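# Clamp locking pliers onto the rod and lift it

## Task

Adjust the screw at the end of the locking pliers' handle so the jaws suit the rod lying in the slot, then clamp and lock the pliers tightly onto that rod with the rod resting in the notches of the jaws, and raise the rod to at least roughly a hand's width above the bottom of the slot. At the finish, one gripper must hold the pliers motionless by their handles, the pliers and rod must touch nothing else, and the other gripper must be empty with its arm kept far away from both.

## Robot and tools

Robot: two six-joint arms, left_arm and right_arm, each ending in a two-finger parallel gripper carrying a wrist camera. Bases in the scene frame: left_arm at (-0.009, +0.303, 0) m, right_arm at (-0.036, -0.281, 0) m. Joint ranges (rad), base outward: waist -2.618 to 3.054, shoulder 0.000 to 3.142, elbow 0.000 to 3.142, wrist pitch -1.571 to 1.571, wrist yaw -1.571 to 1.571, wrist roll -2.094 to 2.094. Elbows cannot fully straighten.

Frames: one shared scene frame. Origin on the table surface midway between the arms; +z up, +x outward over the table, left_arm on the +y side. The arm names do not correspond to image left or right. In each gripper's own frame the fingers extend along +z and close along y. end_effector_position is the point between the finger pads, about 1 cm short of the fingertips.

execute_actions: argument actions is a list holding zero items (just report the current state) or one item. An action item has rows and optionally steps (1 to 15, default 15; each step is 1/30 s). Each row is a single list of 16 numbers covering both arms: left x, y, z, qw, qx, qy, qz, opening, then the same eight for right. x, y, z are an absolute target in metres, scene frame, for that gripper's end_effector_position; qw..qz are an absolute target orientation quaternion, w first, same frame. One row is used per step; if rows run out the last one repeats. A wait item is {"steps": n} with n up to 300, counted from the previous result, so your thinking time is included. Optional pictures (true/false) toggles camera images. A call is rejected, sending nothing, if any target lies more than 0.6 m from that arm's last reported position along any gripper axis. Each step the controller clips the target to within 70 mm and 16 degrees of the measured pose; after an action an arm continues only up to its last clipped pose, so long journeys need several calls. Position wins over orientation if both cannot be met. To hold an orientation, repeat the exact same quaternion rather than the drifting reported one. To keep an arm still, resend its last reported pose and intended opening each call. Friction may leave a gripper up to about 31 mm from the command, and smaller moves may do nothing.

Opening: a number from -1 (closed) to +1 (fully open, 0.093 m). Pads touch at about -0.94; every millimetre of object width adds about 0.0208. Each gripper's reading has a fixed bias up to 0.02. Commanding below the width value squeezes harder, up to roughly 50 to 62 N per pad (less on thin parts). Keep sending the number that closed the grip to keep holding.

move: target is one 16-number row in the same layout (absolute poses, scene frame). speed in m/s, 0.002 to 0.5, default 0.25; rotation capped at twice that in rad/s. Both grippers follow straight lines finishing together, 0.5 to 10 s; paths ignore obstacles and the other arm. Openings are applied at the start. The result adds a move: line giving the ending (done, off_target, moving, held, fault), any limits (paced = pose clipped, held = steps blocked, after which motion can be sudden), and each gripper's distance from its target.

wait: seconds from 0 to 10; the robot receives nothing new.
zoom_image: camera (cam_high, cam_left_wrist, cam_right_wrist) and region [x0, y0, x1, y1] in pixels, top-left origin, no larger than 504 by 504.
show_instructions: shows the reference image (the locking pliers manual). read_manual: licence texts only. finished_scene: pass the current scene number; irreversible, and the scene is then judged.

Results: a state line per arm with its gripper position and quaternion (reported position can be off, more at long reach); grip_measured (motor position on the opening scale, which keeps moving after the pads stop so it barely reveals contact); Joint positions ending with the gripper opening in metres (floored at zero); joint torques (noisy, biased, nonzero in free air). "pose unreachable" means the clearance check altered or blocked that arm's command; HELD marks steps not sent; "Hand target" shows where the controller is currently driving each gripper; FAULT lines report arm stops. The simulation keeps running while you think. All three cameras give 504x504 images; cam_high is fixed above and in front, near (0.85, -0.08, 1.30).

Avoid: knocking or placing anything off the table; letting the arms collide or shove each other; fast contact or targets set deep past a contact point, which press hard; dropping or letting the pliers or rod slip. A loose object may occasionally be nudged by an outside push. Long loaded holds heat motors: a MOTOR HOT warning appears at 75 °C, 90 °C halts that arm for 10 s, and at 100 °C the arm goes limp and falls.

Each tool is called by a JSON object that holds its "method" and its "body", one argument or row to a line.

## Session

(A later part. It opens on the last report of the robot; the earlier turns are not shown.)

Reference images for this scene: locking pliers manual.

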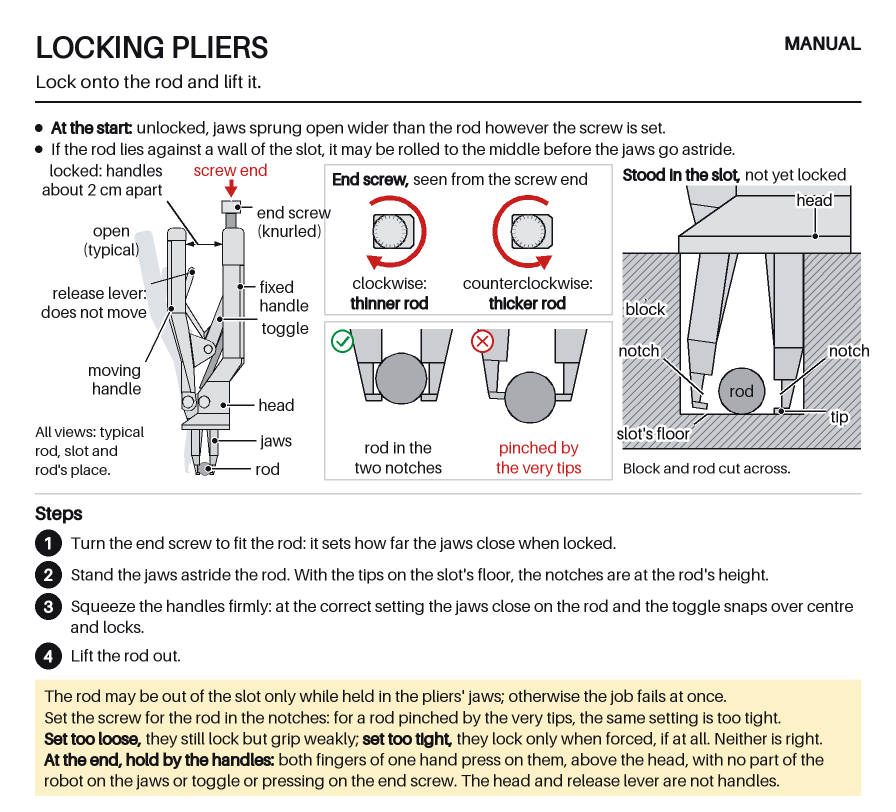

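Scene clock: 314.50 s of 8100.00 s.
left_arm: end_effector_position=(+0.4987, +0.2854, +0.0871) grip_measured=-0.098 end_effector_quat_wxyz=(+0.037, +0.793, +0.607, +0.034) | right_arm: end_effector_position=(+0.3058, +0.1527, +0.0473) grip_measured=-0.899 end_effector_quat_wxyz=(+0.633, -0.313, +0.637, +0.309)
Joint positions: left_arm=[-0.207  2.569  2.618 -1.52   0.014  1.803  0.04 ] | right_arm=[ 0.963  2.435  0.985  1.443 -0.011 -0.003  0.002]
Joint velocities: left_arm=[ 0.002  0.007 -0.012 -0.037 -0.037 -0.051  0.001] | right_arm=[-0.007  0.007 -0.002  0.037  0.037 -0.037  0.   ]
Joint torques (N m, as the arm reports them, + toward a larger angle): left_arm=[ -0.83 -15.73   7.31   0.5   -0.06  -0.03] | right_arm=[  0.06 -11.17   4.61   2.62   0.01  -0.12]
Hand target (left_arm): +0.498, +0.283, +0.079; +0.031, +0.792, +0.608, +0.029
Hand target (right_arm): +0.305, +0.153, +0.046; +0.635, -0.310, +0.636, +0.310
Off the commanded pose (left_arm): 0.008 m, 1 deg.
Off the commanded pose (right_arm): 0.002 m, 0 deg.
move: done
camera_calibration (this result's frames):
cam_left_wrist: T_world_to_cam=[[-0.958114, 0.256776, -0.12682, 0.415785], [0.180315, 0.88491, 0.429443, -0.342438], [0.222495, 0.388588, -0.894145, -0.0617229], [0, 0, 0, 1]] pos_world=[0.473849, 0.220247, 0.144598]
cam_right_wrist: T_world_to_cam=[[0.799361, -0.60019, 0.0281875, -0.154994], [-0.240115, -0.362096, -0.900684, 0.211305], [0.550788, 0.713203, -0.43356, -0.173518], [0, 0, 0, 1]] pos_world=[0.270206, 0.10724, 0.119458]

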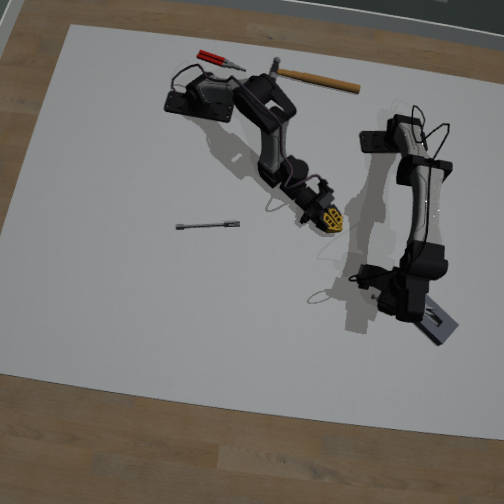

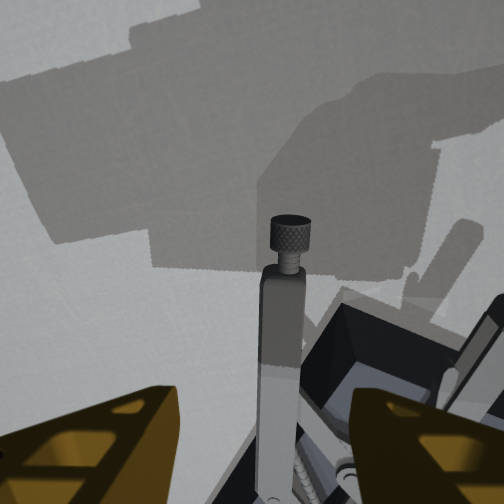

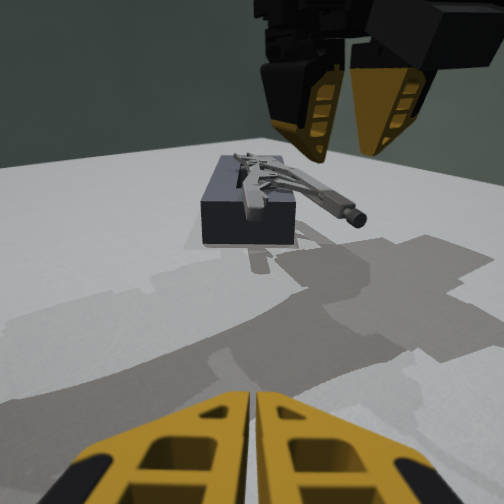

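{"method": "move", "body": {
  "target": [0.492,0.283,0.052,0.02,0.793,0.609,0.02,-0.35,0.305,0.153,0.046,0.6355,-0.31,0.6355,0.31,-0.9],
  "speed": 0.04
}}

Scene clock: 322.20 s of 8100.00 s.
left_arm: end_effector_position=(+0.4937, +0.2863, +0.0493) grip_measured=-0.349 end_effector_quat_wxyz=(+0.019, +0.793, +0.609, +0.015) | right_arm: end_effector_position=(+0.3058, +0.1527, +0.0473) grip_measured=-0.899 end_effector_quat_wxyz=(+0.633, -0.313, +0.637, +0.309)
Joint positions: left_arm=[-0.207  2.564  2.459 -1.417  0.01   1.801  0.028] | right_arm=[ 0.963  2.435  0.985  1.443 -0.011 -0.003  0.002]
Joint velocities: left_arm=[-0.002 -0.051 -0.007  0.066 -0.007 -0.037  0.   ] | right_arm=[-0.012 -0.007 -0.002  0.022  0.066  0.007 -0.001]
Joint torques (N m, as the arm reports them, + toward a larger angle): left_arm=[ -1.03 -18.66   5.62   0.46  -0.08  -0.07] | right_arm=[  0.03 -11.19   4.61   2.61   0.    -0.11]
Hand target (left_arm): +0.493, +0.283, +0.052; +0.020, +0.793, +0.609, +0.019
Hand target (right_arm): +0.305, +0.153, +0.046; +0.635, -0.310, +0.636, +0.310
Off the commanded pose (left_arm): 0.005 m, 1 deg.
Off the commanded pose (right_arm): 0.002 m, 0 deg.
move: done
camera_calibration (this result's frames):
cam_left_wrist: T_world_to_cam=[[-0.963895, 0.255233, -0.0759125, 0.40677], [0.200283, 0.882771, 0.424974, -0.335151], [0.175481, 0.394426, -0.902017, -0.0728439], [0, 0, 0, 1]] pos_world=[0.471991, 0.220771, 0.107603]
cam_right_wrist: T_world_to_cam=[[0.799361, -0.60019, 0.0281875, -0.154994], [-0.240115, -0.362096, -0.900684, 0.211305], [0.550788, 0.713203, -0.43356, -0.173518], [0, 0, 0, 1]] pos_world=[0.270206, 0.10724, 0.119458]

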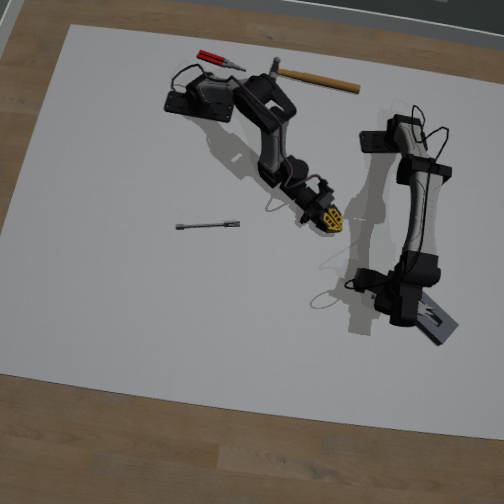

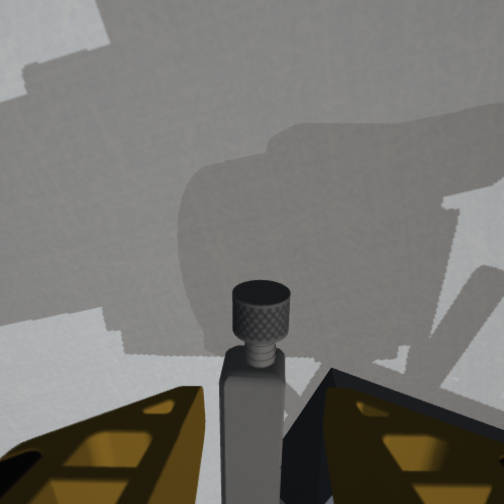

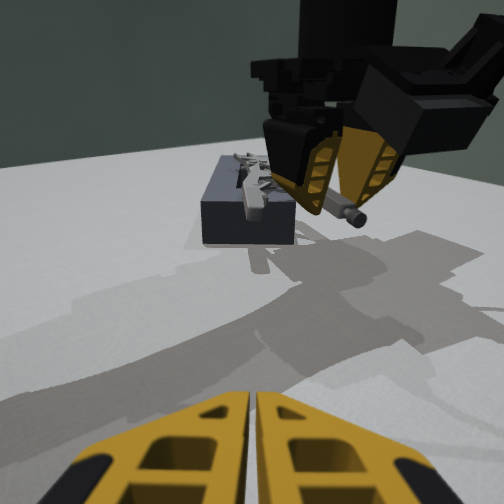

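{"method": "zoom_image", "body": {
  "camera": "cam_right_wrist",
  "region": [260, 140, 420, 250]
}}

Region (260, 140, 420, 250) of cam_right_wrist's 504x504 image, scaled by 3.150, with more detail than that image has; it fills the top 346 rows of this view, and the rest is white.

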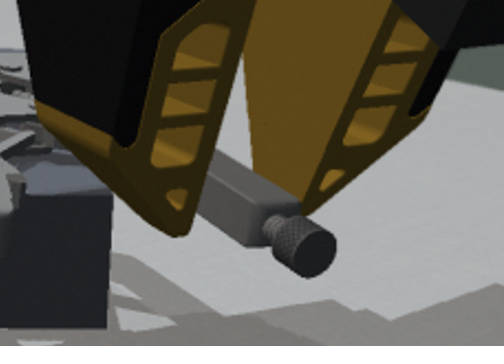

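{"method": "move", "body": {
  "target": [0.494,0.284,0.040,0.02,0.793,0.609,0.02,-0.4,0.305,0.153,0.046,0.6355,-0.31,0.6355,0.31,-0.9],
  "speed": 0.03
}}

{"method": "zoom_image", "body": {
  "camera": "cam_right_wrist",
  "region": [260, 140, 420, 250]
}}

Scene clock: 327.87 s of 8100.00 s.
left_arm: end_effector_position=(+0.4970, +0.2864, +0.0427) grip_measured=-0.398 end_effector_quat_wxyz=(+0.023, +0.793, +0.609, +0.022) | right_arm: end_effector_position=(+0.3058, +0.1527, +0.0473) grip_measured=-0.899 end_effector_quat_wxyz=(+0.633, -0.313, +0.637, +0.309)
Joint positions: left_arm=[-0.207  2.555  2.415 -1.368  0.009  1.801  0.026] | right_arm=[ 0.963  2.435  0.985  1.443 -0.011 -0.003  0.002]
Joint velocities: left_arm=[-0.002  0.007 -0.007  0.051  0.066 -0.007 -0.001] | right_arm=[-0.007 -0.017 -0.012 -0.037 -0.037 -0.007 -0.001]
Joint torques (N m, as the arm reports them, + toward a larger angle): left_arm=[ -0.83 -17.92   5.48   0.48  -0.07  -0.04] | right_arm=[  0.05 -11.25   4.62   2.62   0.    -0.11]
Hand target (left_arm): +0.494, +0.284, +0.040; +0.020, +0.793, +0.609, +0.020
Hand target (right_arm): +0.305, +0.153, +0.046; +0.635, -0.310, +0.636, +0.310
Off the commanded pose (left_arm): 0.005 m, 0 deg.
Off the commanded pose (right_arm): 0.002 m, 0 deg.
move: done
camera_calibration (this result's frames):
cam_left_wrist: T_world_to_cam=[[-0.962674, 0.255229, -0.0900959, 0.409484], [0.193866, 0.88249, 0.428517, -0.329994], [0.188879, 0.395055, -0.899031, -0.0863557], [0, 0, 0, 1]] pos_world=[0.474485, 0.22082, 0.100665]
cam_right_wrist: T_world_to_cam=[[0.799361, -0.60019, 0.0281875, -0.154994], [-0.240115, -0.362096, -0.900684, 0.211305], [0.550788, 0.713203, -0.43356, -0.173518], [0, 0, 0, 1]] pos_world=[0.270206, 0.10724, 0.119458]

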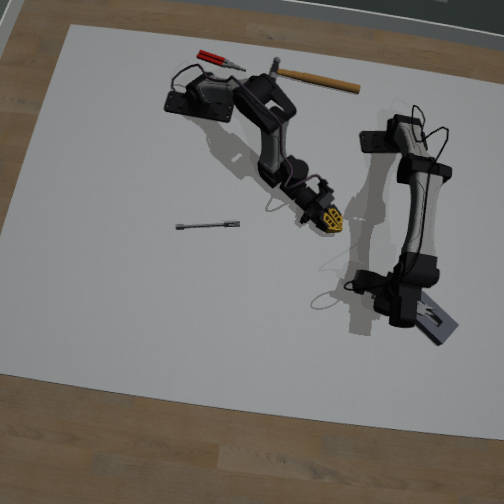

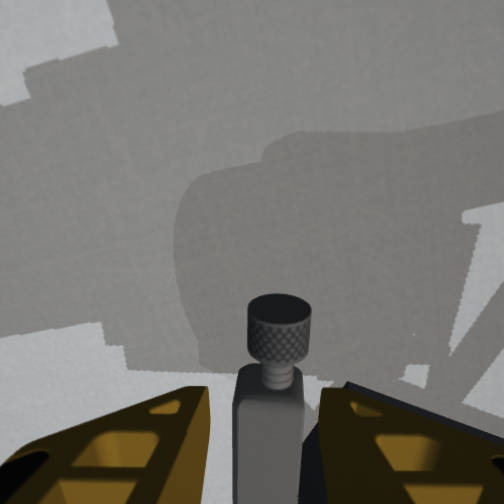

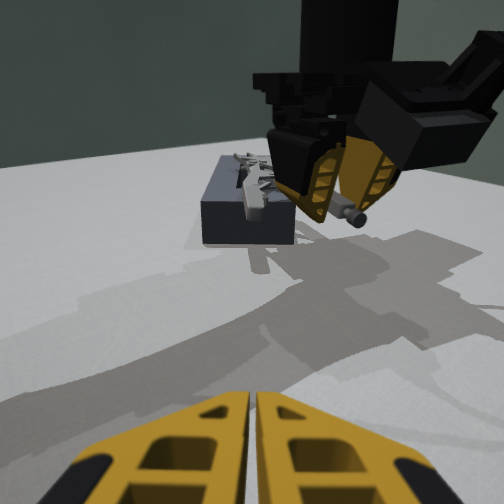

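Region (260, 140, 420, 250) of cam_right_wrist's 504x504 image, scaled by 3.150, with more detail than that image has; it fills the top 346 rows of this view, and the rest is white.

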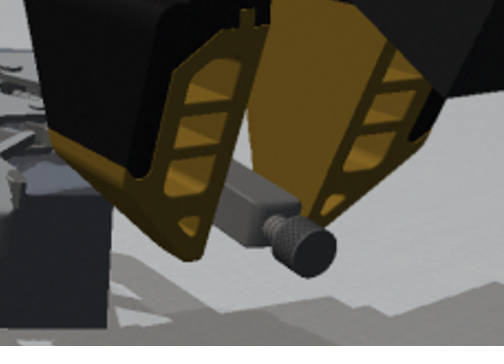

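{"method": "execute_actions", "body": {
  "actions": [
    {"rows":[[0.496,0.286,0.042,0.02,0.793,0.609,0.02,-0.97,0.305,0.153,0.046,0.6355,-0.31,0.6355,0.31,-0.9]],"steps":15}
  ],
  "pictures": false
}}

{"method": "move", "body": {
  "target": [0.45,0.27,0.14,0.05,0.793,0.609,0.05,-0.97,0.20,0.02,0.10,0.641,-0.299,0.641,0.299,-0.3],
  "speed": 0.12
}}

{"method": "move", "body": {
  "target": [0.38,0.17,0.16,0.641,0.641,0.299,0.299,-0.97,0.20,-0.02,0.155,0.641,-0.299,0.641,0.299,-0.3],
  "speed": 0.25
}}

Scene clock: 337.83 s of 8100.00 s.
left_arm: end_effector_position=(+0.4973, +0.2867, +0.0427) grip_measured=-0.810 end_effector_quat_wxyz=(+0.023, +0.793, +0.609, +0.022) | right_arm: end_effector_position=(+0.3058, +0.1527, +0.0473) grip_measured=-0.899 end_effector_quat_wxyz=(+0.633, -0.313, +0.637, +0.309)
Joint positions: left_arm=[-0.207  2.555  2.415 -1.367  0.007  1.801  0.006] | right_arm=[ 0.963  2.435  0.985  1.443 -0.011 -0.003  0.002]
Joint velocities: left_arm=[-0.012 -0.017 -0.007 -0.022 -0.007 -0.007 -0.001] | right_arm=[-0.012 -0.017  0.002 -0.007 -0.007 -0.007 -0.001]
Joint torques (N m, as the arm reports them, + toward a larger angle): left_arm=[ -0.49 -16.79   8.59   0.31   0.     0.03] | right_arm=[  0.02 -11.24   4.62   2.62   0.    -0.11]
Hand target (left_arm): +0.496, +0.286, +0.042; +0.020, +0.793, +0.609, +0.020
Hand target (right_arm): +0.305, +0.153, +0.046; +0.635, -0.310, +0.636, +0.310
Off the commanded pose (left_arm): 0.002 m, 0 deg.
Off the commanded pose (right_arm): 0.002 m, 0 deg.
Steps of this call (steps 1 to 284: nothing new was sent; steps 285 to 299: all 15 steps of this action). Readings (end_effector_position):
285: left_arm (+0.4974, +0.2864, +0.0428) | right_arm (+0.3058, +0.1527, +0.0473)
286: left_arm (+0.4974, +0.2866, +0.0428) | right_arm (+0.3058, +0.1527, +0.0473)
288: left_arm (+0.4973, +0.2867, +0.0427) | right_arm (+0.3058, +0.1527, +0.0473)
292: left_arm (+0.4973, +0.2867, +0.0427) | right_arm (+0.3058, +0.1527, +0.0473)
299: the state above

Scene clock: 339.90 s of 8100.00 s.
left_arm: end_effector_position=(+0.4569, +0.2726, +0.1402) grip_measured=-0.810 end_effector_quat_wxyz=(+0.056, +0.791, +0.607, +0.056) | right_arm: end_effector_position=(+0.2054, +0.0205, +0.0935) grip_measured=-0.302 end_effector_quat_wxyz=(+0.611, -0.315, +0.669, +0.283)
Joint positions: left_arm=[-0.239  2.236  2.229 -1.405  0.011  1.769  0.006] | right_arm=[ 0.976  1.887  0.247  1.547  0.04  -0.003  0.031]
Joint velocities: left_arm=[-0.007 -0.012  0.012  0.037 -0.081  0.007 -0.001] | right_arm=[-0.042  0.007 -0.007  0.007  0.022 -0.022  0.   ]
Joint torques (N m, as the arm reports them, + toward a larger angle): left_arm=[ -0.9  -16.23   5.88   0.51  -0.05  -0.06] | right_arm=[ 0.41 -8.54  2.34  2.69  0.07 -0.09]
Hand target (left_arm): +0.449, +0.270, +0.140; +0.050, +0.791, +0.608, +0.050
Hand target (right_arm): +0.202, +0.019, +0.102; +0.619, -0.309, +0.662, +0.289
Off the commanded pose (left_arm): 0.007 m, 1 deg.
Off the commanded pose (right_arm): 0.009 m, 5 deg.
joint sent to its limit (right arm) — the command would take joint 4 (wrist pitch) past its upper limit, so that joint was sent only as far as its limit.
move: off_target (right_arm)
camera_calibration (this result's frames):
cam_left_wrist: T_world_to_cam=[[-0.94978, 0.253127, -0.183967, 0.391019], [0.151889, 0.886937, 0.436202, -0.33483], [0.273582, 0.386354, -0.880843, -0.0245943], [0, 0, 0, 1]] pos_world=[0.428967, 0.207498, 0.196324]
cam_right_wrist: T_world_to_cam=[[0.777911, -0.627635, 0.0304808, -0.150646], [-0.299447, -0.412916, -0.860135, 0.190409], [0.552437, 0.659981, -0.509155, 0.00387836], [0, 0, 0, 1]] pos_world=[0.172064, -0.0184873, 0.170344]

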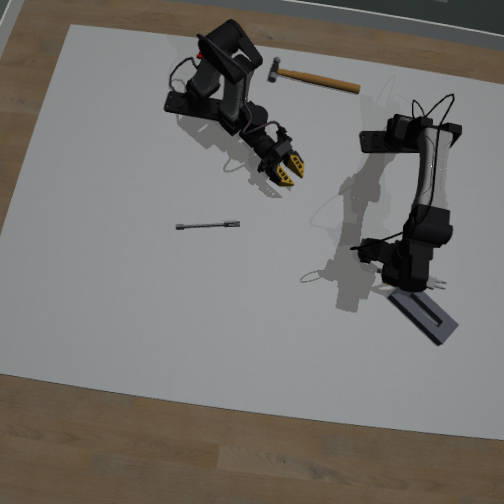

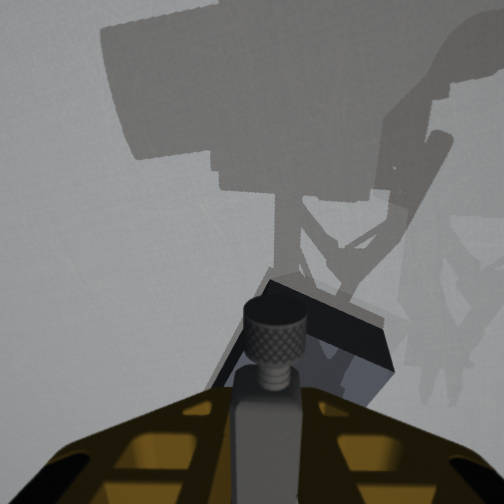

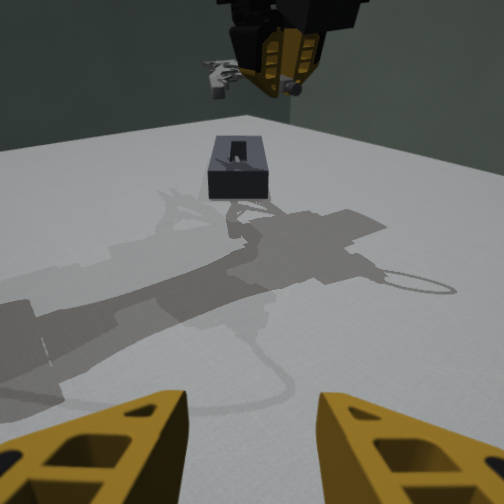

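Scene clock: 343.70 s of 8100.00 s.
left_arm: end_effector_position=(+0.3821, +0.1735, +0.1617) grip_measured=-0.808 end_effector_quat_wxyz=(+0.629, +0.644, +0.310, +0.304) | right_arm: end_effector_position=(+0.2029, -0.0152, +0.1550) grip_measured=-0.302 end_effector_quat_wxyz=(+0.642, -0.299, +0.640, +0.298)
Joint positions: left_arm=[-0.273  1.665  0.45   1.188  0.575  1.587  0.006] | right_arm=[ 0.872  1.477  0.161  1.319 -0.062 -0.003  0.031]
Joint velocities: left_arm=[-0.012 -0.022 -0.022 -0.081  0.051 -0.066 -0.   ] | right_arm=[-0.007 -0.022  0.012 -0.022 -0.125 -0.081  0.001]
Joint torques (N m, as the arm reports them, + toward a larger angle): left_arm=[-1.05 -6.35  5.09  2.95 -0.02 -0.08] | right_arm=[-0.85 -6.34  4.16  2.32 -0.12 -0.08]
Hand target (left_arm): +0.377, +0.169, +0.163; +0.637, +0.641, +0.299, +0.306
Hand target (right_arm): +0.201, -0.019, +0.155; +0.641, -0.298, +0.641, +0.300
Off the commanded pose (left_arm): 0.004 m, 2 deg.
Off the commanded pose (right_arm): 0.006 m, 0 deg.
move: done
camera_calibration (this result's frames):
cam_left_wrist: T_world_to_cam=[[0.00236631, -0.00400581, -0.999989, 0.161758], [0.230435, 0.973082, -0.00335274, -0.218909], [0.973085, -0.230424, 0.00322569, -0.2501], [0, 0, 0, 1]] pos_world=[0.29343, 0.156035, 0.161829]
cam_right_wrist: T_world_to_cam=[[0.775229, -0.631034, 0.0285832, -0.172139], [-0.248314, -0.346037, -0.904764, 0.225388], [0.580828, 0.694302, -0.424952, 0.0419176], [0, 0, 0, 1]] pos_world=[0.165067, -0.0597366, 0.226656]

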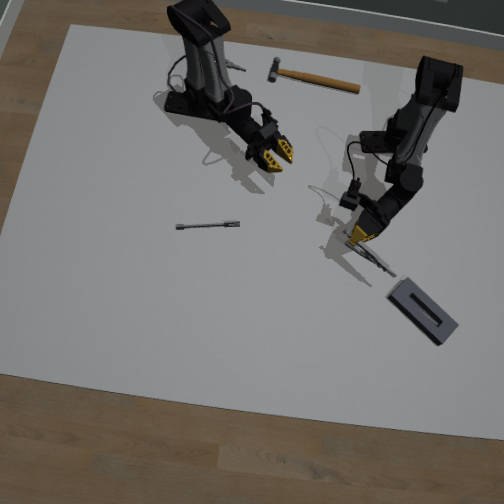

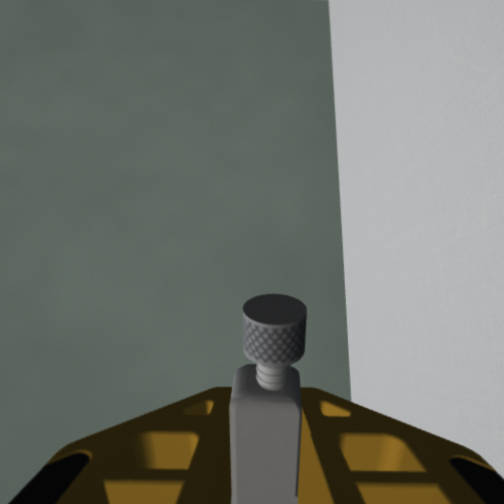

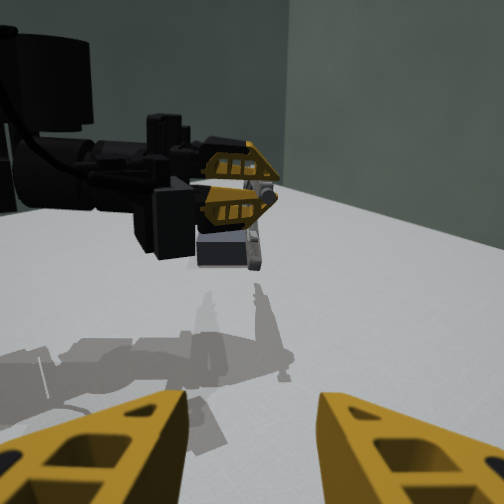

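{"method": "move", "body": {
  "target": [0.382,0.1735,0.1617,0.629,0.644,0.310,0.304,-0.97,0.342,0.125,0.160,0.641,-0.299,0.641,0.299,-0.4],
  "speed": 0.15
}}

Scene clock: 355.00 s of 8100.00 s.
left_arm: end_effector_position=(+0.3819, +0.1735, +0.1553) grip_measured=-0.808 end_effector_quat_wxyz=(+0.624, +0.649, +0.319, +0.295) | right_arm: end_effector_position=(+0.3358, +0.1245, +0.1591) grip_measured=-0.398 end_effector_quat_wxyz=(+0.642, -0.299, +0.640, +0.298)
Joint positions: left_arm=[-0.273  1.665  0.45   1.159  0.575  1.586  0.006] | right_arm=[ 0.872  2.049  0.959  1.092 -0.062 -0.003  0.026]
Joint velocities: left_arm=[ 0.007  0.002  0.007  0.066 -0.066  0.007  0.   ] | right_arm=[ 0.007 -0.007  0.002  0.007 -0.037  0.022 -0.003]
Joint torques (N m, as the arm reports them, + toward a larger angle): left_arm=[-0.32 -7.46  6.87  2.73 -0.06 -0.02] | right_arm=[-0.56 -9.81  7.89  2.32 -0.1  -0.11]
Hand target (left_arm): +0.382, +0.173, +0.162; +0.629, +0.645, +0.310, +0.304
Hand target (right_arm): +0.340, +0.127, +0.158; +0.641, -0.299, +0.641, +0.299
Off the commanded pose (left_arm): 0.006 m, 2 deg.
Off the commanded pose (right_arm): 0.006 m, 0 deg.
move: done
camera_calibration (this result's frames):
cam_left_wrist: T_world_to_cam=[[-0.0273412, -0.00176869, -0.999625, 0.166275], [0.23024, 0.973101, -0.00801915, -0.218101], [0.97275, -0.230372, -0.0261985, -0.245148], [0, 0, 0, 1]] pos_world=[0.293229, 0.156053, 0.158041]
cam_right_wrist: T_world_to_cam=[[0.775236, -0.631026, 0.0285536, -0.18718], [-0.248552, -0.346287, -0.904603, 0.310494], [0.580716, 0.694184, -0.425297, -0.130407], [0, 0, 0, 1]] pos_world=[0.298012, 0.0799315, 0.230757]

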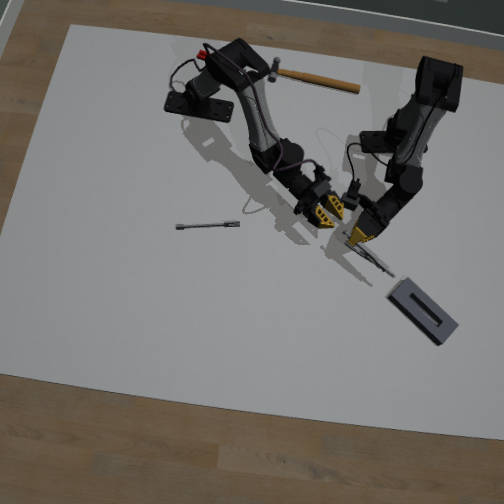

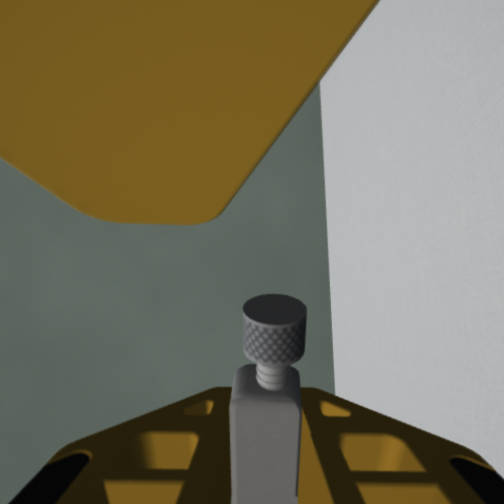

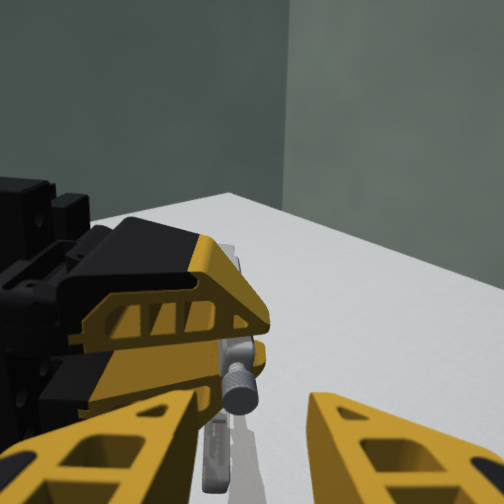

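{"method": "move", "body": {
  "target": [0.382,0.1735,0.1617,0.629,0.644,0.310,0.304,-0.97,0.345,0.135,0.140,0.641,-0.299,0.641,0.299,-0.4],
  "speed": 0.05
}}

Scene clock: 361.80 s of 8100.00 s.
left_arm: end_effector_position=(+0.3816, +0.1736, +0.1518) grip_measured=-0.808 end_effector_quat_wxyz=(+0.621, +0.652, +0.324, +0.290) | right_arm: end_effector_position=(+0.3417, +0.1307, +0.1306) grip_measured=-0.398 end_effector_quat_wxyz=(+0.628, -0.305, +0.653, +0.293)
Joint positions: left_arm=[-0.273  1.665  0.45   1.142  0.575  1.586  0.006] | right_arm=[ 0.872  2.129  0.989  1.101 -0.062 -0.003  0.026]
Joint velocities: left_arm=[-0.002 -0.007 -0.012 -0.139 -0.007 -0.051 -0.001] | right_arm=[ 0.007  0.007  0.027  0.051 -0.022  0.051 -0.001]
Joint torques (N m, as the arm reports them, + toward a larger angle): left_arm=[-0.17 -7.6   6.66  2.91 -0.03 -0.01] | right_arm=[ -0.13 -10.55   7.62   2.82  -0.05  -0.11]
Hand target (left_arm): +0.382, +0.174, +0.162; +0.629, +0.645, +0.310, +0.304
Hand target (right_arm): +0.344, +0.135, +0.140; +0.641, -0.299, +0.641, +0.299
Off the commanded pose (left_arm): 0.010 m, 3 deg.
Off the commanded pose (right_arm): 0.011 m, 2 deg.
move: off_target (left_arm, right_arm)
camera_calibration (this result's frames):
cam_left_wrist: T_world_to_cam=[[-0.0436576, -0.000186796, -0.999047, 0.16861], [0.230091, 0.973115, -0.0102367, -0.217708], [0.972189, -0.230318, -0.0424409, -0.242343], [0, 0, 0, 1]] pos_world=[0.293057, 0.15607, 0.155935]
cam_right_wrist: T_world_to_cam=[[0.776002, -0.630222, 0.0253405, -0.186972], [-0.273993, -0.373015, -0.886447, 0.298105], [0.56811, 0.680941, -0.462136, -0.139385], [0, 0, 0, 1]] pos_world=[0.305955, 0.0882765, 0.204578]

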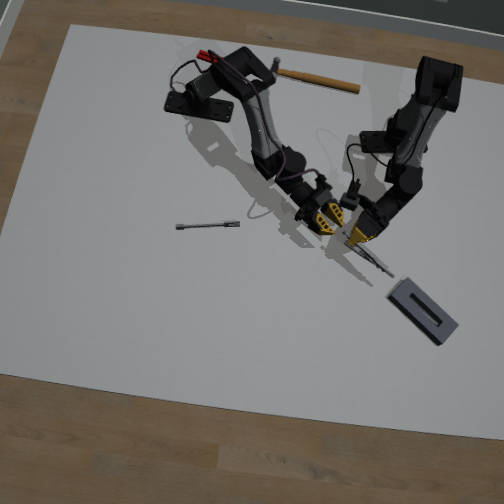

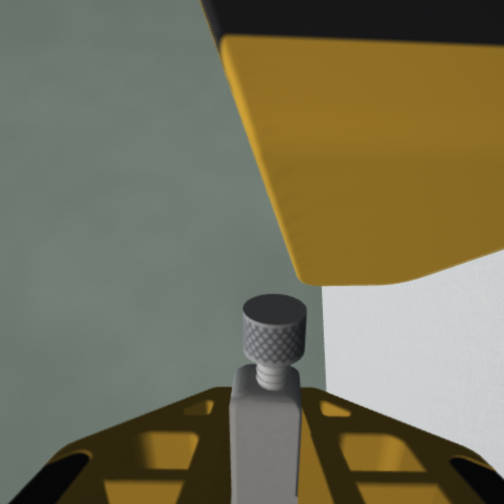

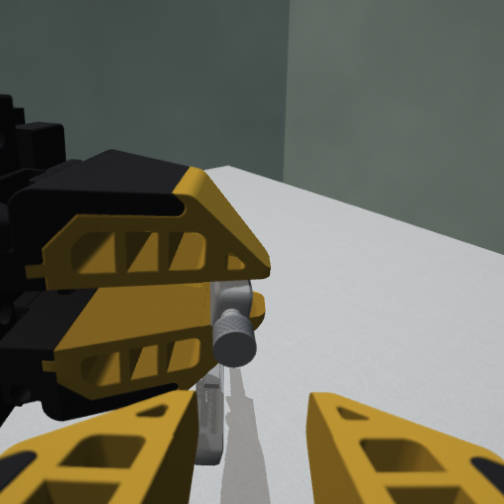

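{"method": "move", "body": {
  "target": [0.382,0.1735,0.160,0.629,0.644,0.310,0.304,-0.97,0.343,0.140,0.148,0.641,-0.299,0.641,0.299,-0.3],
  "speed": 0.05
}}

Scene clock: 365.37 s of 8100.00 s.
left_arm: end_effector_position=(+0.3817, +0.1736, +0.1520) grip_measured=-0.808 end_effector_quat_wxyz=(+0.621, +0.652, +0.324, +0.290) | right_arm: end_effector_position=(+0.3421, +0.1356, +0.1385) grip_measured=-0.302 end_effector_quat_wxyz=(+0.635, -0.303, +0.646, +0.296)
Joint positions: left_arm=[-0.273  1.665  0.45   1.143  0.575  1.586  0.006] | right_arm=[ 0.88   2.129  1.008  1.102 -0.057 -0.003  0.031]
Joint velocities: left_arm=[-0.002 -0.007  0.002  0.007  0.007 -0.081  0.   ] | right_arm=[ 0.007 -0.012 -0.017 -0.037  0.081  0.037 -0.   ]
Joint torques (N m, as the arm reports them, + toward a larger angle): left_arm=[-0.2  -6.94  6.66  2.97  0.01  0.02] | right_arm=[  0.1  -11.98   7.68   2.36   0.    -0.11]
Hand target (left_arm): +0.382, +0.174, +0.160; +0.629, +0.645, +0.311, +0.304
Hand target (right_arm): +0.343, +0.140, +0.148; +0.641, -0.299, +0.641, +0.299
Off the commanded pose (left_arm): 0.008 m, 3 deg.
Off the commanded pose (right_arm): 0.010 m, 1 deg.
move: off_target (left_arm)
camera_calibration (this result's frames):
cam_left_wrist: T_world_to_cam=[[-0.0428989, -0.000260351, -0.999079, 0.168503], [0.230098, 0.973115, -0.0101336, -0.217726], [0.972221, -0.230321, -0.0416857, -0.242475], [0, 0, 0, 1]] pos_world=[0.293066, 0.156069, 0.156033]
cam_right_wrist: T_world_to_cam=[[0.776597, -0.629417, 0.0270286, -0.184918], [-0.260953, -0.36043, -0.895541, 0.30217], [0.573411, 0.688421, -0.444158, -0.144632], [0, 0, 0, 1]] pos_world=[0.305392, 0.0920881, 0.211364]

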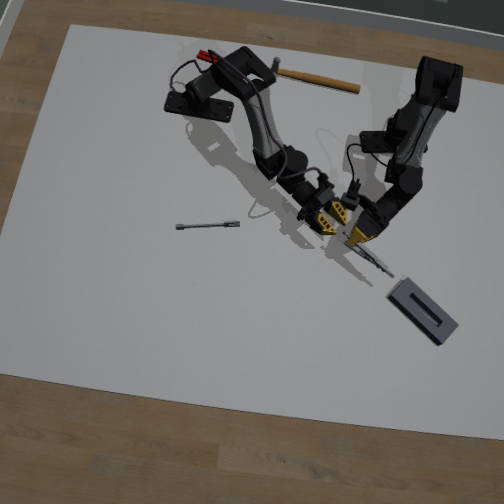

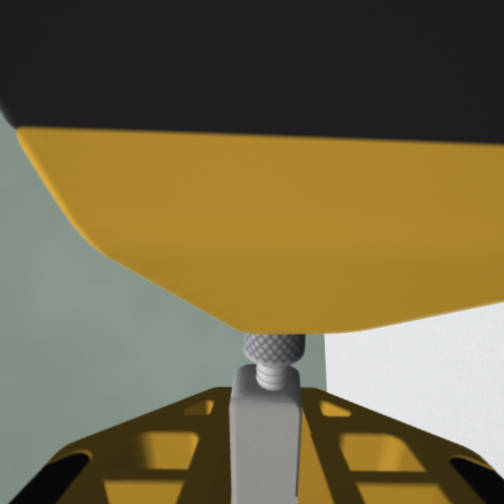

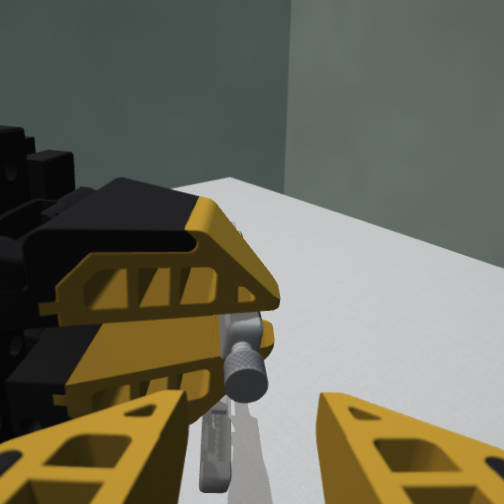

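{"method": "move", "body": {
  "target": [0.382,0.1735,0.160,0.629,0.644,0.310,0.304,-0.97,0.352,0.149,0.149,0.092,0.380,0.596,0.701,-0.3],
  "speed": 0.4
}}

Scene clock: 378.67 s of 8100.00 s.
left_arm: end_effector_position=(+0.3815, +0.1733, +0.1523) grip_measured=-0.808 end_effector_quat_wxyz=(+0.623, +0.651, +0.326, +0.287) | right_arm: end_effector_position=(+0.3510, +0.1436, +0.1471) grip_measured=-0.301 end_effector_quat_wxyz=(+0.096, +0.380, +0.601, +0.697)
Joint positions: left_arm=[-0.273  1.665  0.45   1.145  0.577  1.577  0.006] | right_arm=[ 0.878  2.14   1.069  1.06  -0.054  1.997  0.031]
Joint velocities: left_arm=[ 0.002  0.002 -0.002  0.007  0.007  0.051  0.001] | right_arm=[ 0.002 -0.022 -0.027 -0.022 -0.037 -0.051 -0.   ]
Joint torques (N m, as the arm reports them, + toward a larger angle): left_arm=[-0.27 -6.81  6.45  2.91 -0.09  0.12] | right_arm=[  0.3  -10.6    7.96   2.49  -0.02  -0.1 ]
Hand target (left_arm): +0.382, +0.174, +0.160; +0.629, +0.645, +0.311, +0.304
Hand target (right_arm): +0.352, +0.149, +0.149; +0.092, +0.380, +0.596, +0.701
Off the commanded pose (left_arm): 0.008 m, 3 deg.
Off the commanded pose (right_arm): 0.006 m, 1 deg.
move: off_target (left_arm)
camera_calibration (this result's frames):
cam_left_wrist: T_world_to_cam=[[-0.0468576, -0.00731953, -0.998875, 0.171537], [0.231382, 0.972697, -0.0179819, -0.216657], [0.971734, -0.231965, -0.0438846, -0.241542], [0, 0, 0, 1]] pos_world=[0.292883, 0.155968, 0.156848]
cam_right_wrist: T_world_to_cam=[[-0.294611, 0.25566, -0.920784, 0.201268], [-0.911484, 0.214259, 0.351126, 0.277508], [0.287055, 0.942725, 0.169907, -0.177808], [0, 0, 0, 1]] pos_world=[0.363281, 0.0567094, 0.118095]

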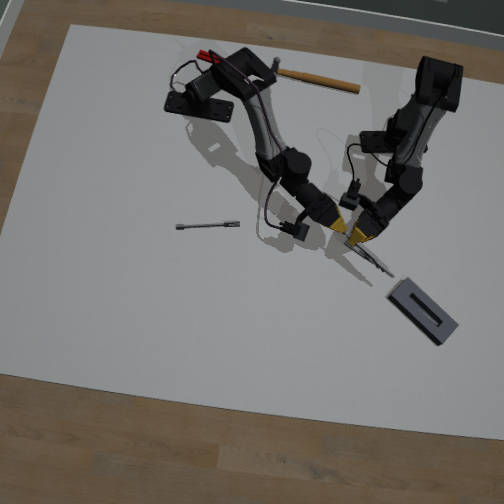

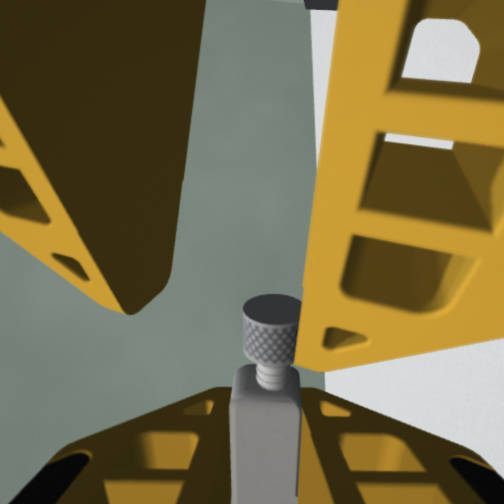

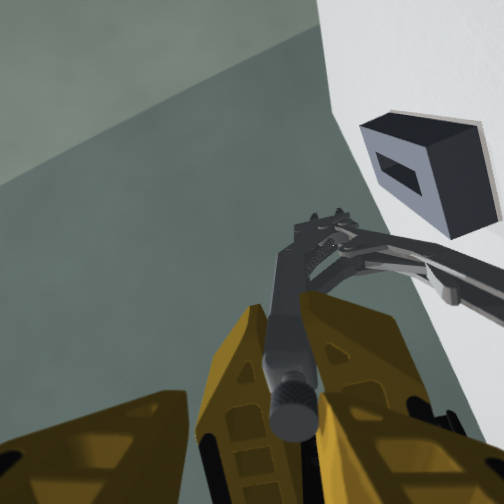

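{"method": "execute_actions", "body": {
  "actions": [
    {"rows":[[0.382,0.1735,0.160,0.629,0.644,0.310,0.304,-0.97,0.352,0.148,0.137,0.092,0.380,0.596,0.701,-0.3]],"steps":15}
  ]
}}

Scene clock: 381.43 s of 8100.00 s.
left_arm: end_effector_position=(+0.3815, +0.1734, +0.1525) grip_measured=-0.808 end_effector_quat_wxyz=(+0.623, +0.651, +0.326, +0.288) | right_arm: end_effector_position=(+0.3518, +0.1444, +0.1305) grip_measured=-0.301 end_effector_quat_wxyz=(+0.094, +0.384, +0.606, +0.691)
Joint positions: left_arm=[-0.273  1.665  0.45   1.145  0.576  1.577  0.006] | right_arm=[ 0.878  2.179  1.069  1.082 -0.054  1.999  0.031]
Joint velocities: left_arm=[ 0.012 -0.007  0.007  0.022 -0.022 -0.022 -0.001] | right_arm=[ 0.007 -0.007  0.002  0.007 -0.007 -0.037 -0.   ]
Joint torques (N m, as the arm reports them, + toward a larger angle): left_arm=[-0.22 -6.85  6.56  2.96 -0.07  0.11] | right_arm=[  0.2  -11.41   7.02   2.76  -0.04  -0.1 ]
Hand target (left_arm): +0.382, +0.174, +0.160; +0.629, +0.645, +0.311, +0.304
Hand target (right_arm): +0.352, +0.148, +0.137; +0.092, +0.380, +0.596, +0.701
Off the commanded pose (left_arm): 0.008 m, 3 deg.
Off the commanded pose (right_arm): 0.007 m, 2 deg.
Steps of this call (steps 1 to 68: nothing new was sent; steps 69 to 83: all 15 steps of this action). Readings (end_effector_position):
69: left_arm (+0.3815, +0.1734, +0.1523) | right_arm (+0.3511, +0.1437, +0.1464)
70: left_arm (+0.3815, +0.1734, +0.1524) | right_arm (+0.3512, +0.1439, +0.1451)
72: left_arm (+0.3815, +0.1734, +0.1525) | right_arm (+0.3515, +0.1442, +0.1384)
76: left_arm (+0.3815, +0.1734, +0.1525) | right_arm (+0.3517, +0.1444, +0.1297)
83: the state above
camera_calibration (this result's frames):
cam_left_wrist: T_world_to_cam=[[-0.0460937, -0.00738411, -0.99891, 0.171426], [0.231026, 0.972784, -0.0178514, -0.216613], [0.971855, -0.231597, -0.0431333, -0.241798], [0, 0, 0, 1]] pos_world=[0.292937, 0.155984, 0.156943]
cam_right_wrist: T_world_to_cam=[[-0.307776, 0.245241, -0.91931, 0.19191], [-0.906368, 0.218349, 0.361692, 0.280093], [0.289432, 0.944553, 0.155076, -0.175113], [0, 0, 0, 1]] pos_world=[0.363616, 0.0571816, 0.102273]

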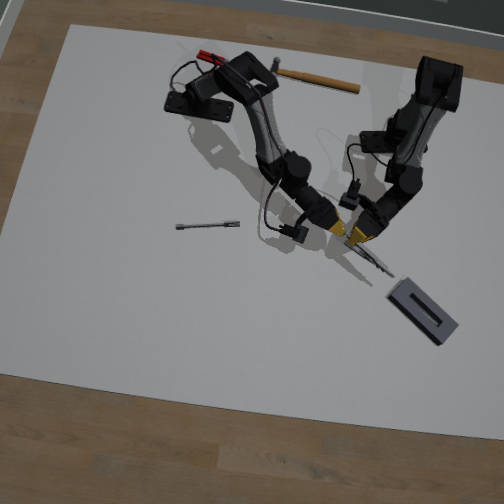

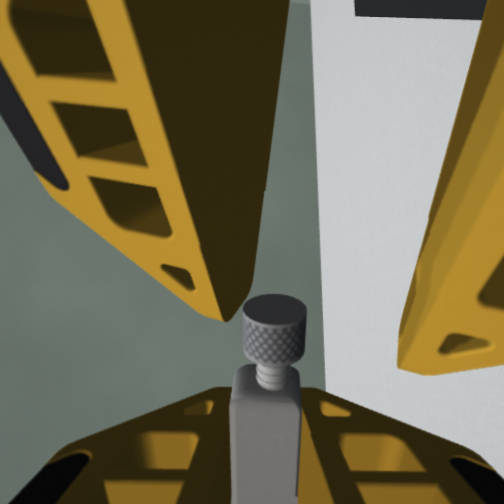

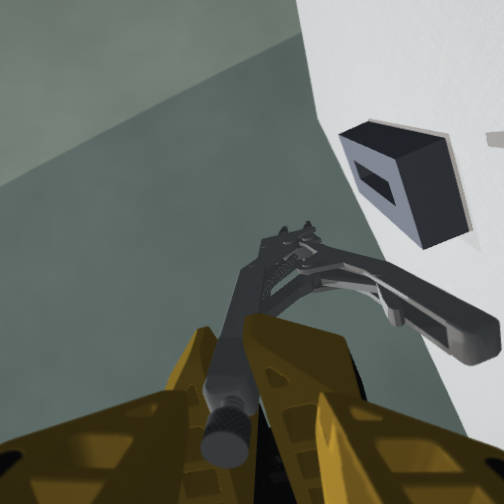

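{"method": "move", "body": {
  "target": [0.382,0.1735,0.160,0.629,0.644,0.310,0.304,-0.97,0.351,0.153,0.146,0.092,0.380,0.596,0.701,-0.3],
  "speed": 0.03
}}

Scene clock: 384.47 s of 8100.00 s.
left_arm: end_effector_position=(+0.3815, +0.1734, +0.1517) grip_measured=-0.808 end_effector_quat_wxyz=(+0.622, +0.651, +0.327, +0.286) | right_arm: end_effector_position=(+0.3489, +0.1470, +0.1299) grip_measured=-0.301 end_effector_quat_wxyz=(+0.093, +0.383, +0.607, +0.690)
Joint positions: left_arm=[-0.273  1.665  0.45   1.142  0.576  1.577  0.006] | right_arm=[ 0.886  2.179  1.069  1.08  -0.05   1.999  0.031]
Joint velocities: left_arm=[ 0.002  0.012 -0.017  0.066 -0.007 -0.081  0.001] | right_arm=[-0.007 -0.012 -0.012 -0.066  0.022 -0.081  0.001]
Joint torques (N m, as the arm reports them, + toward a larger angle): left_arm=[-0.21 -7.01  6.44  2.97 -0.05  0.08] | right_arm=[  0.44 -13.1    8.37   2.33   0.01  -0.1 ]
Hand target (left_arm): +0.382, +0.174, +0.160; +0.629, +0.645, +0.311, +0.304
Hand target (right_arm): +0.351, +0.153, +0.146; +0.092, +0.380, +0.596, +0.701
Off the commanded pose (left_arm): 0.008 m, 3 deg.
Off the commanded pose (right_arm): 0.017 m, 2 deg.
move: off_target (left_arm, right_arm)
camera_calibration (this result's frames):
cam_left_wrist: T_world_to_cam=[[-0.0498862, -0.00701643, -0.99873, 0.171961], [0.230957, 0.97279, -0.0183704, -0.216516], [0.971684, -0.23158, -0.0469083, -0.24114], [0, 0, 0, 1]] pos_world=[0.292896, 0.155988, 0.156454]
cam_right_wrist: T_world_to_cam=[[-0.309959, 0.242557, -0.919289, 0.191044], [-0.906584, 0.215874, 0.362634, 0.277472], [0.28641, 0.945814, 0.152986, -0.175507], [0, 0, 0, 1]] pos_world=[0.361034, 0.059759, 0.101854]

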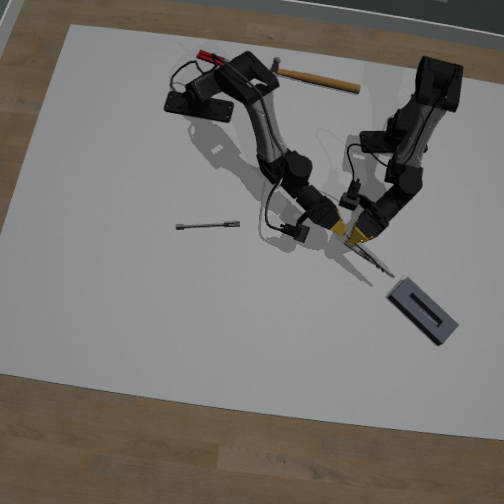

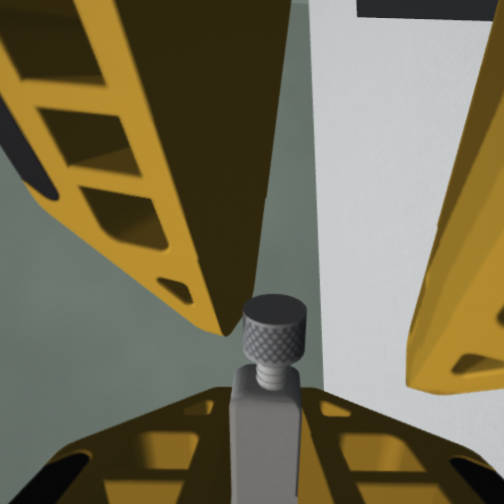

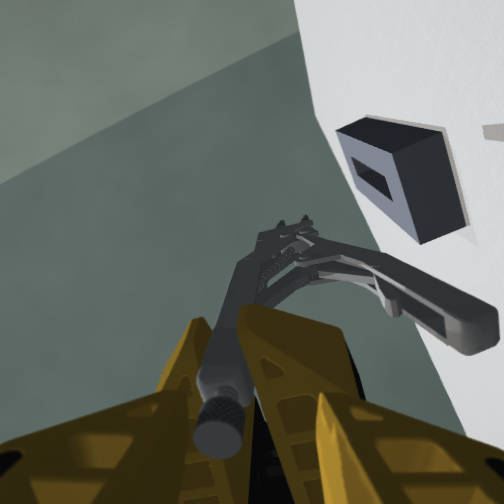

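{"method": "execute_actions", "body": {
  "actions": [
    {"rows":[[0.382,0.1735,0.160,0.629,0.644,0.310,0.304,-0.97,0.352,0.154,0.153,0.092,0.380,0.596,0.701,-0.3]],"steps":15}
  ]
}}

Scene clock: 386.40 s of 8100.00 s.
left_arm: end_effector_position=(+0.3815, +0.1734, +0.1522) grip_measured=-0.808 end_effector_quat_wxyz=(+0.623, +0.651, +0.326, +0.287) | right_arm: end_effector_position=(+0.3518, +0.1499, +0.1323) grip_measured=-0.301 end_effector_quat_wxyz=(+0.092, +0.385, +0.608, +0.688)
Joint positions: left_arm=[-0.273  1.665  0.45   1.144  0.576  1.577  0.006] | right_arm=[ 0.886  2.179  1.09   1.054 -0.049  2.     0.031]
Joint velocities: left_arm=[-0.007 -0.002 -0.002 -0.066  0.051  0.007 -0.001] | right_arm=[-0.007  0.002  0.022  0.022 -0.037  0.007  0.   ]
Joint torques (N m, as the arm reports them, + toward a larger angle): left_arm=[-0.3  -7.02  6.44  2.98 -0.05  0.1 ] | right_arm=[  0.27 -14.52   7.81   2.36   0.01  -0.1 ]
Hand target (left_arm): +0.382, +0.174, +0.160; +0.629, +0.645, +0.311, +0.304
Hand target (right_arm): +0.352, +0.154, +0.153; +0.092, +0.380, +0.596, +0.701
Off the commanded pose (left_arm): 0.008 m, 3 deg.
Off the commanded pose (right_arm): 0.021 m, 2 deg.
Steps of this call (steps 1 to 43: nothing new was sent; steps 44 to 58: all 15 steps of this action). Readings (end_effector_position):
44: left_arm (+0.3815, +0.1734, +0.1521) | right_arm (+0.3494, +0.1473, +0.1300)
45: left_arm (+0.3815, +0.1734, +0.1521) | right_arm (+0.3499, +0.1479, +0.1303)
47: left_arm (+0.3815, +0.1734, +0.1522) | right_arm (+0.3510, +0.1491, +0.1321)
51: left_arm (+0.3815, +0.1734, +0.1522) | right_arm (+0.3518, +0.1499, +0.1337)
58: the state above
camera_calibration (this result's frames):
cam_left_wrist: T_world_to_cam=[[-0.0476108, -0.00723703, -0.99884, 0.17164], [0.230999, 0.972786, -0.0180591, -0.216574], [0.971788, -0.23159, -0.0446434, -0.241535], [0, 0, 0, 1]] pos_world=[0.292921, 0.155985, 0.156747]
cam_right_wrist: T_world_to_cam=[[-0.312881, 0.239919, -0.918991, 0.194825], [-0.905185, 0.217716, 0.365019, 0.277471], [0.287654, 0.946065, 0.149052, -0.179375], [0, 0, 0, 1]] pos_world=[0.363718, 0.0625486, 0.104497]

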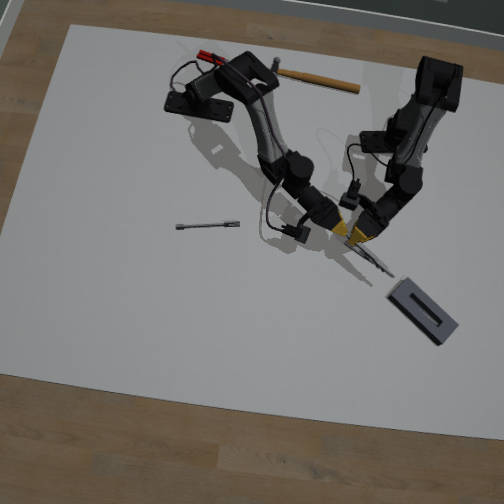

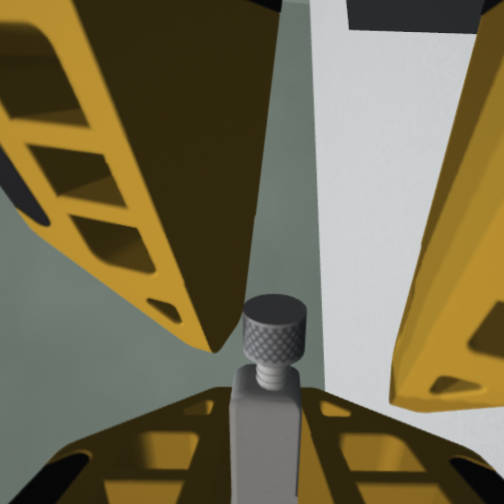

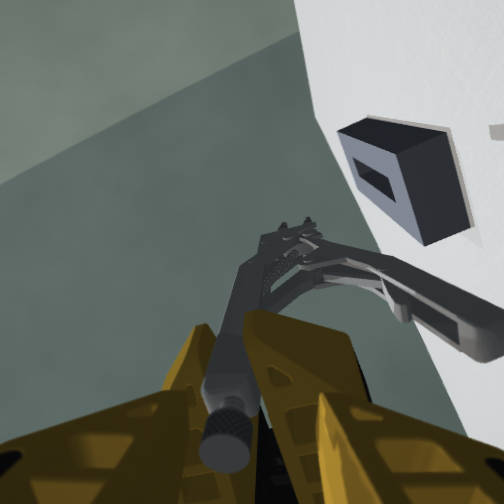

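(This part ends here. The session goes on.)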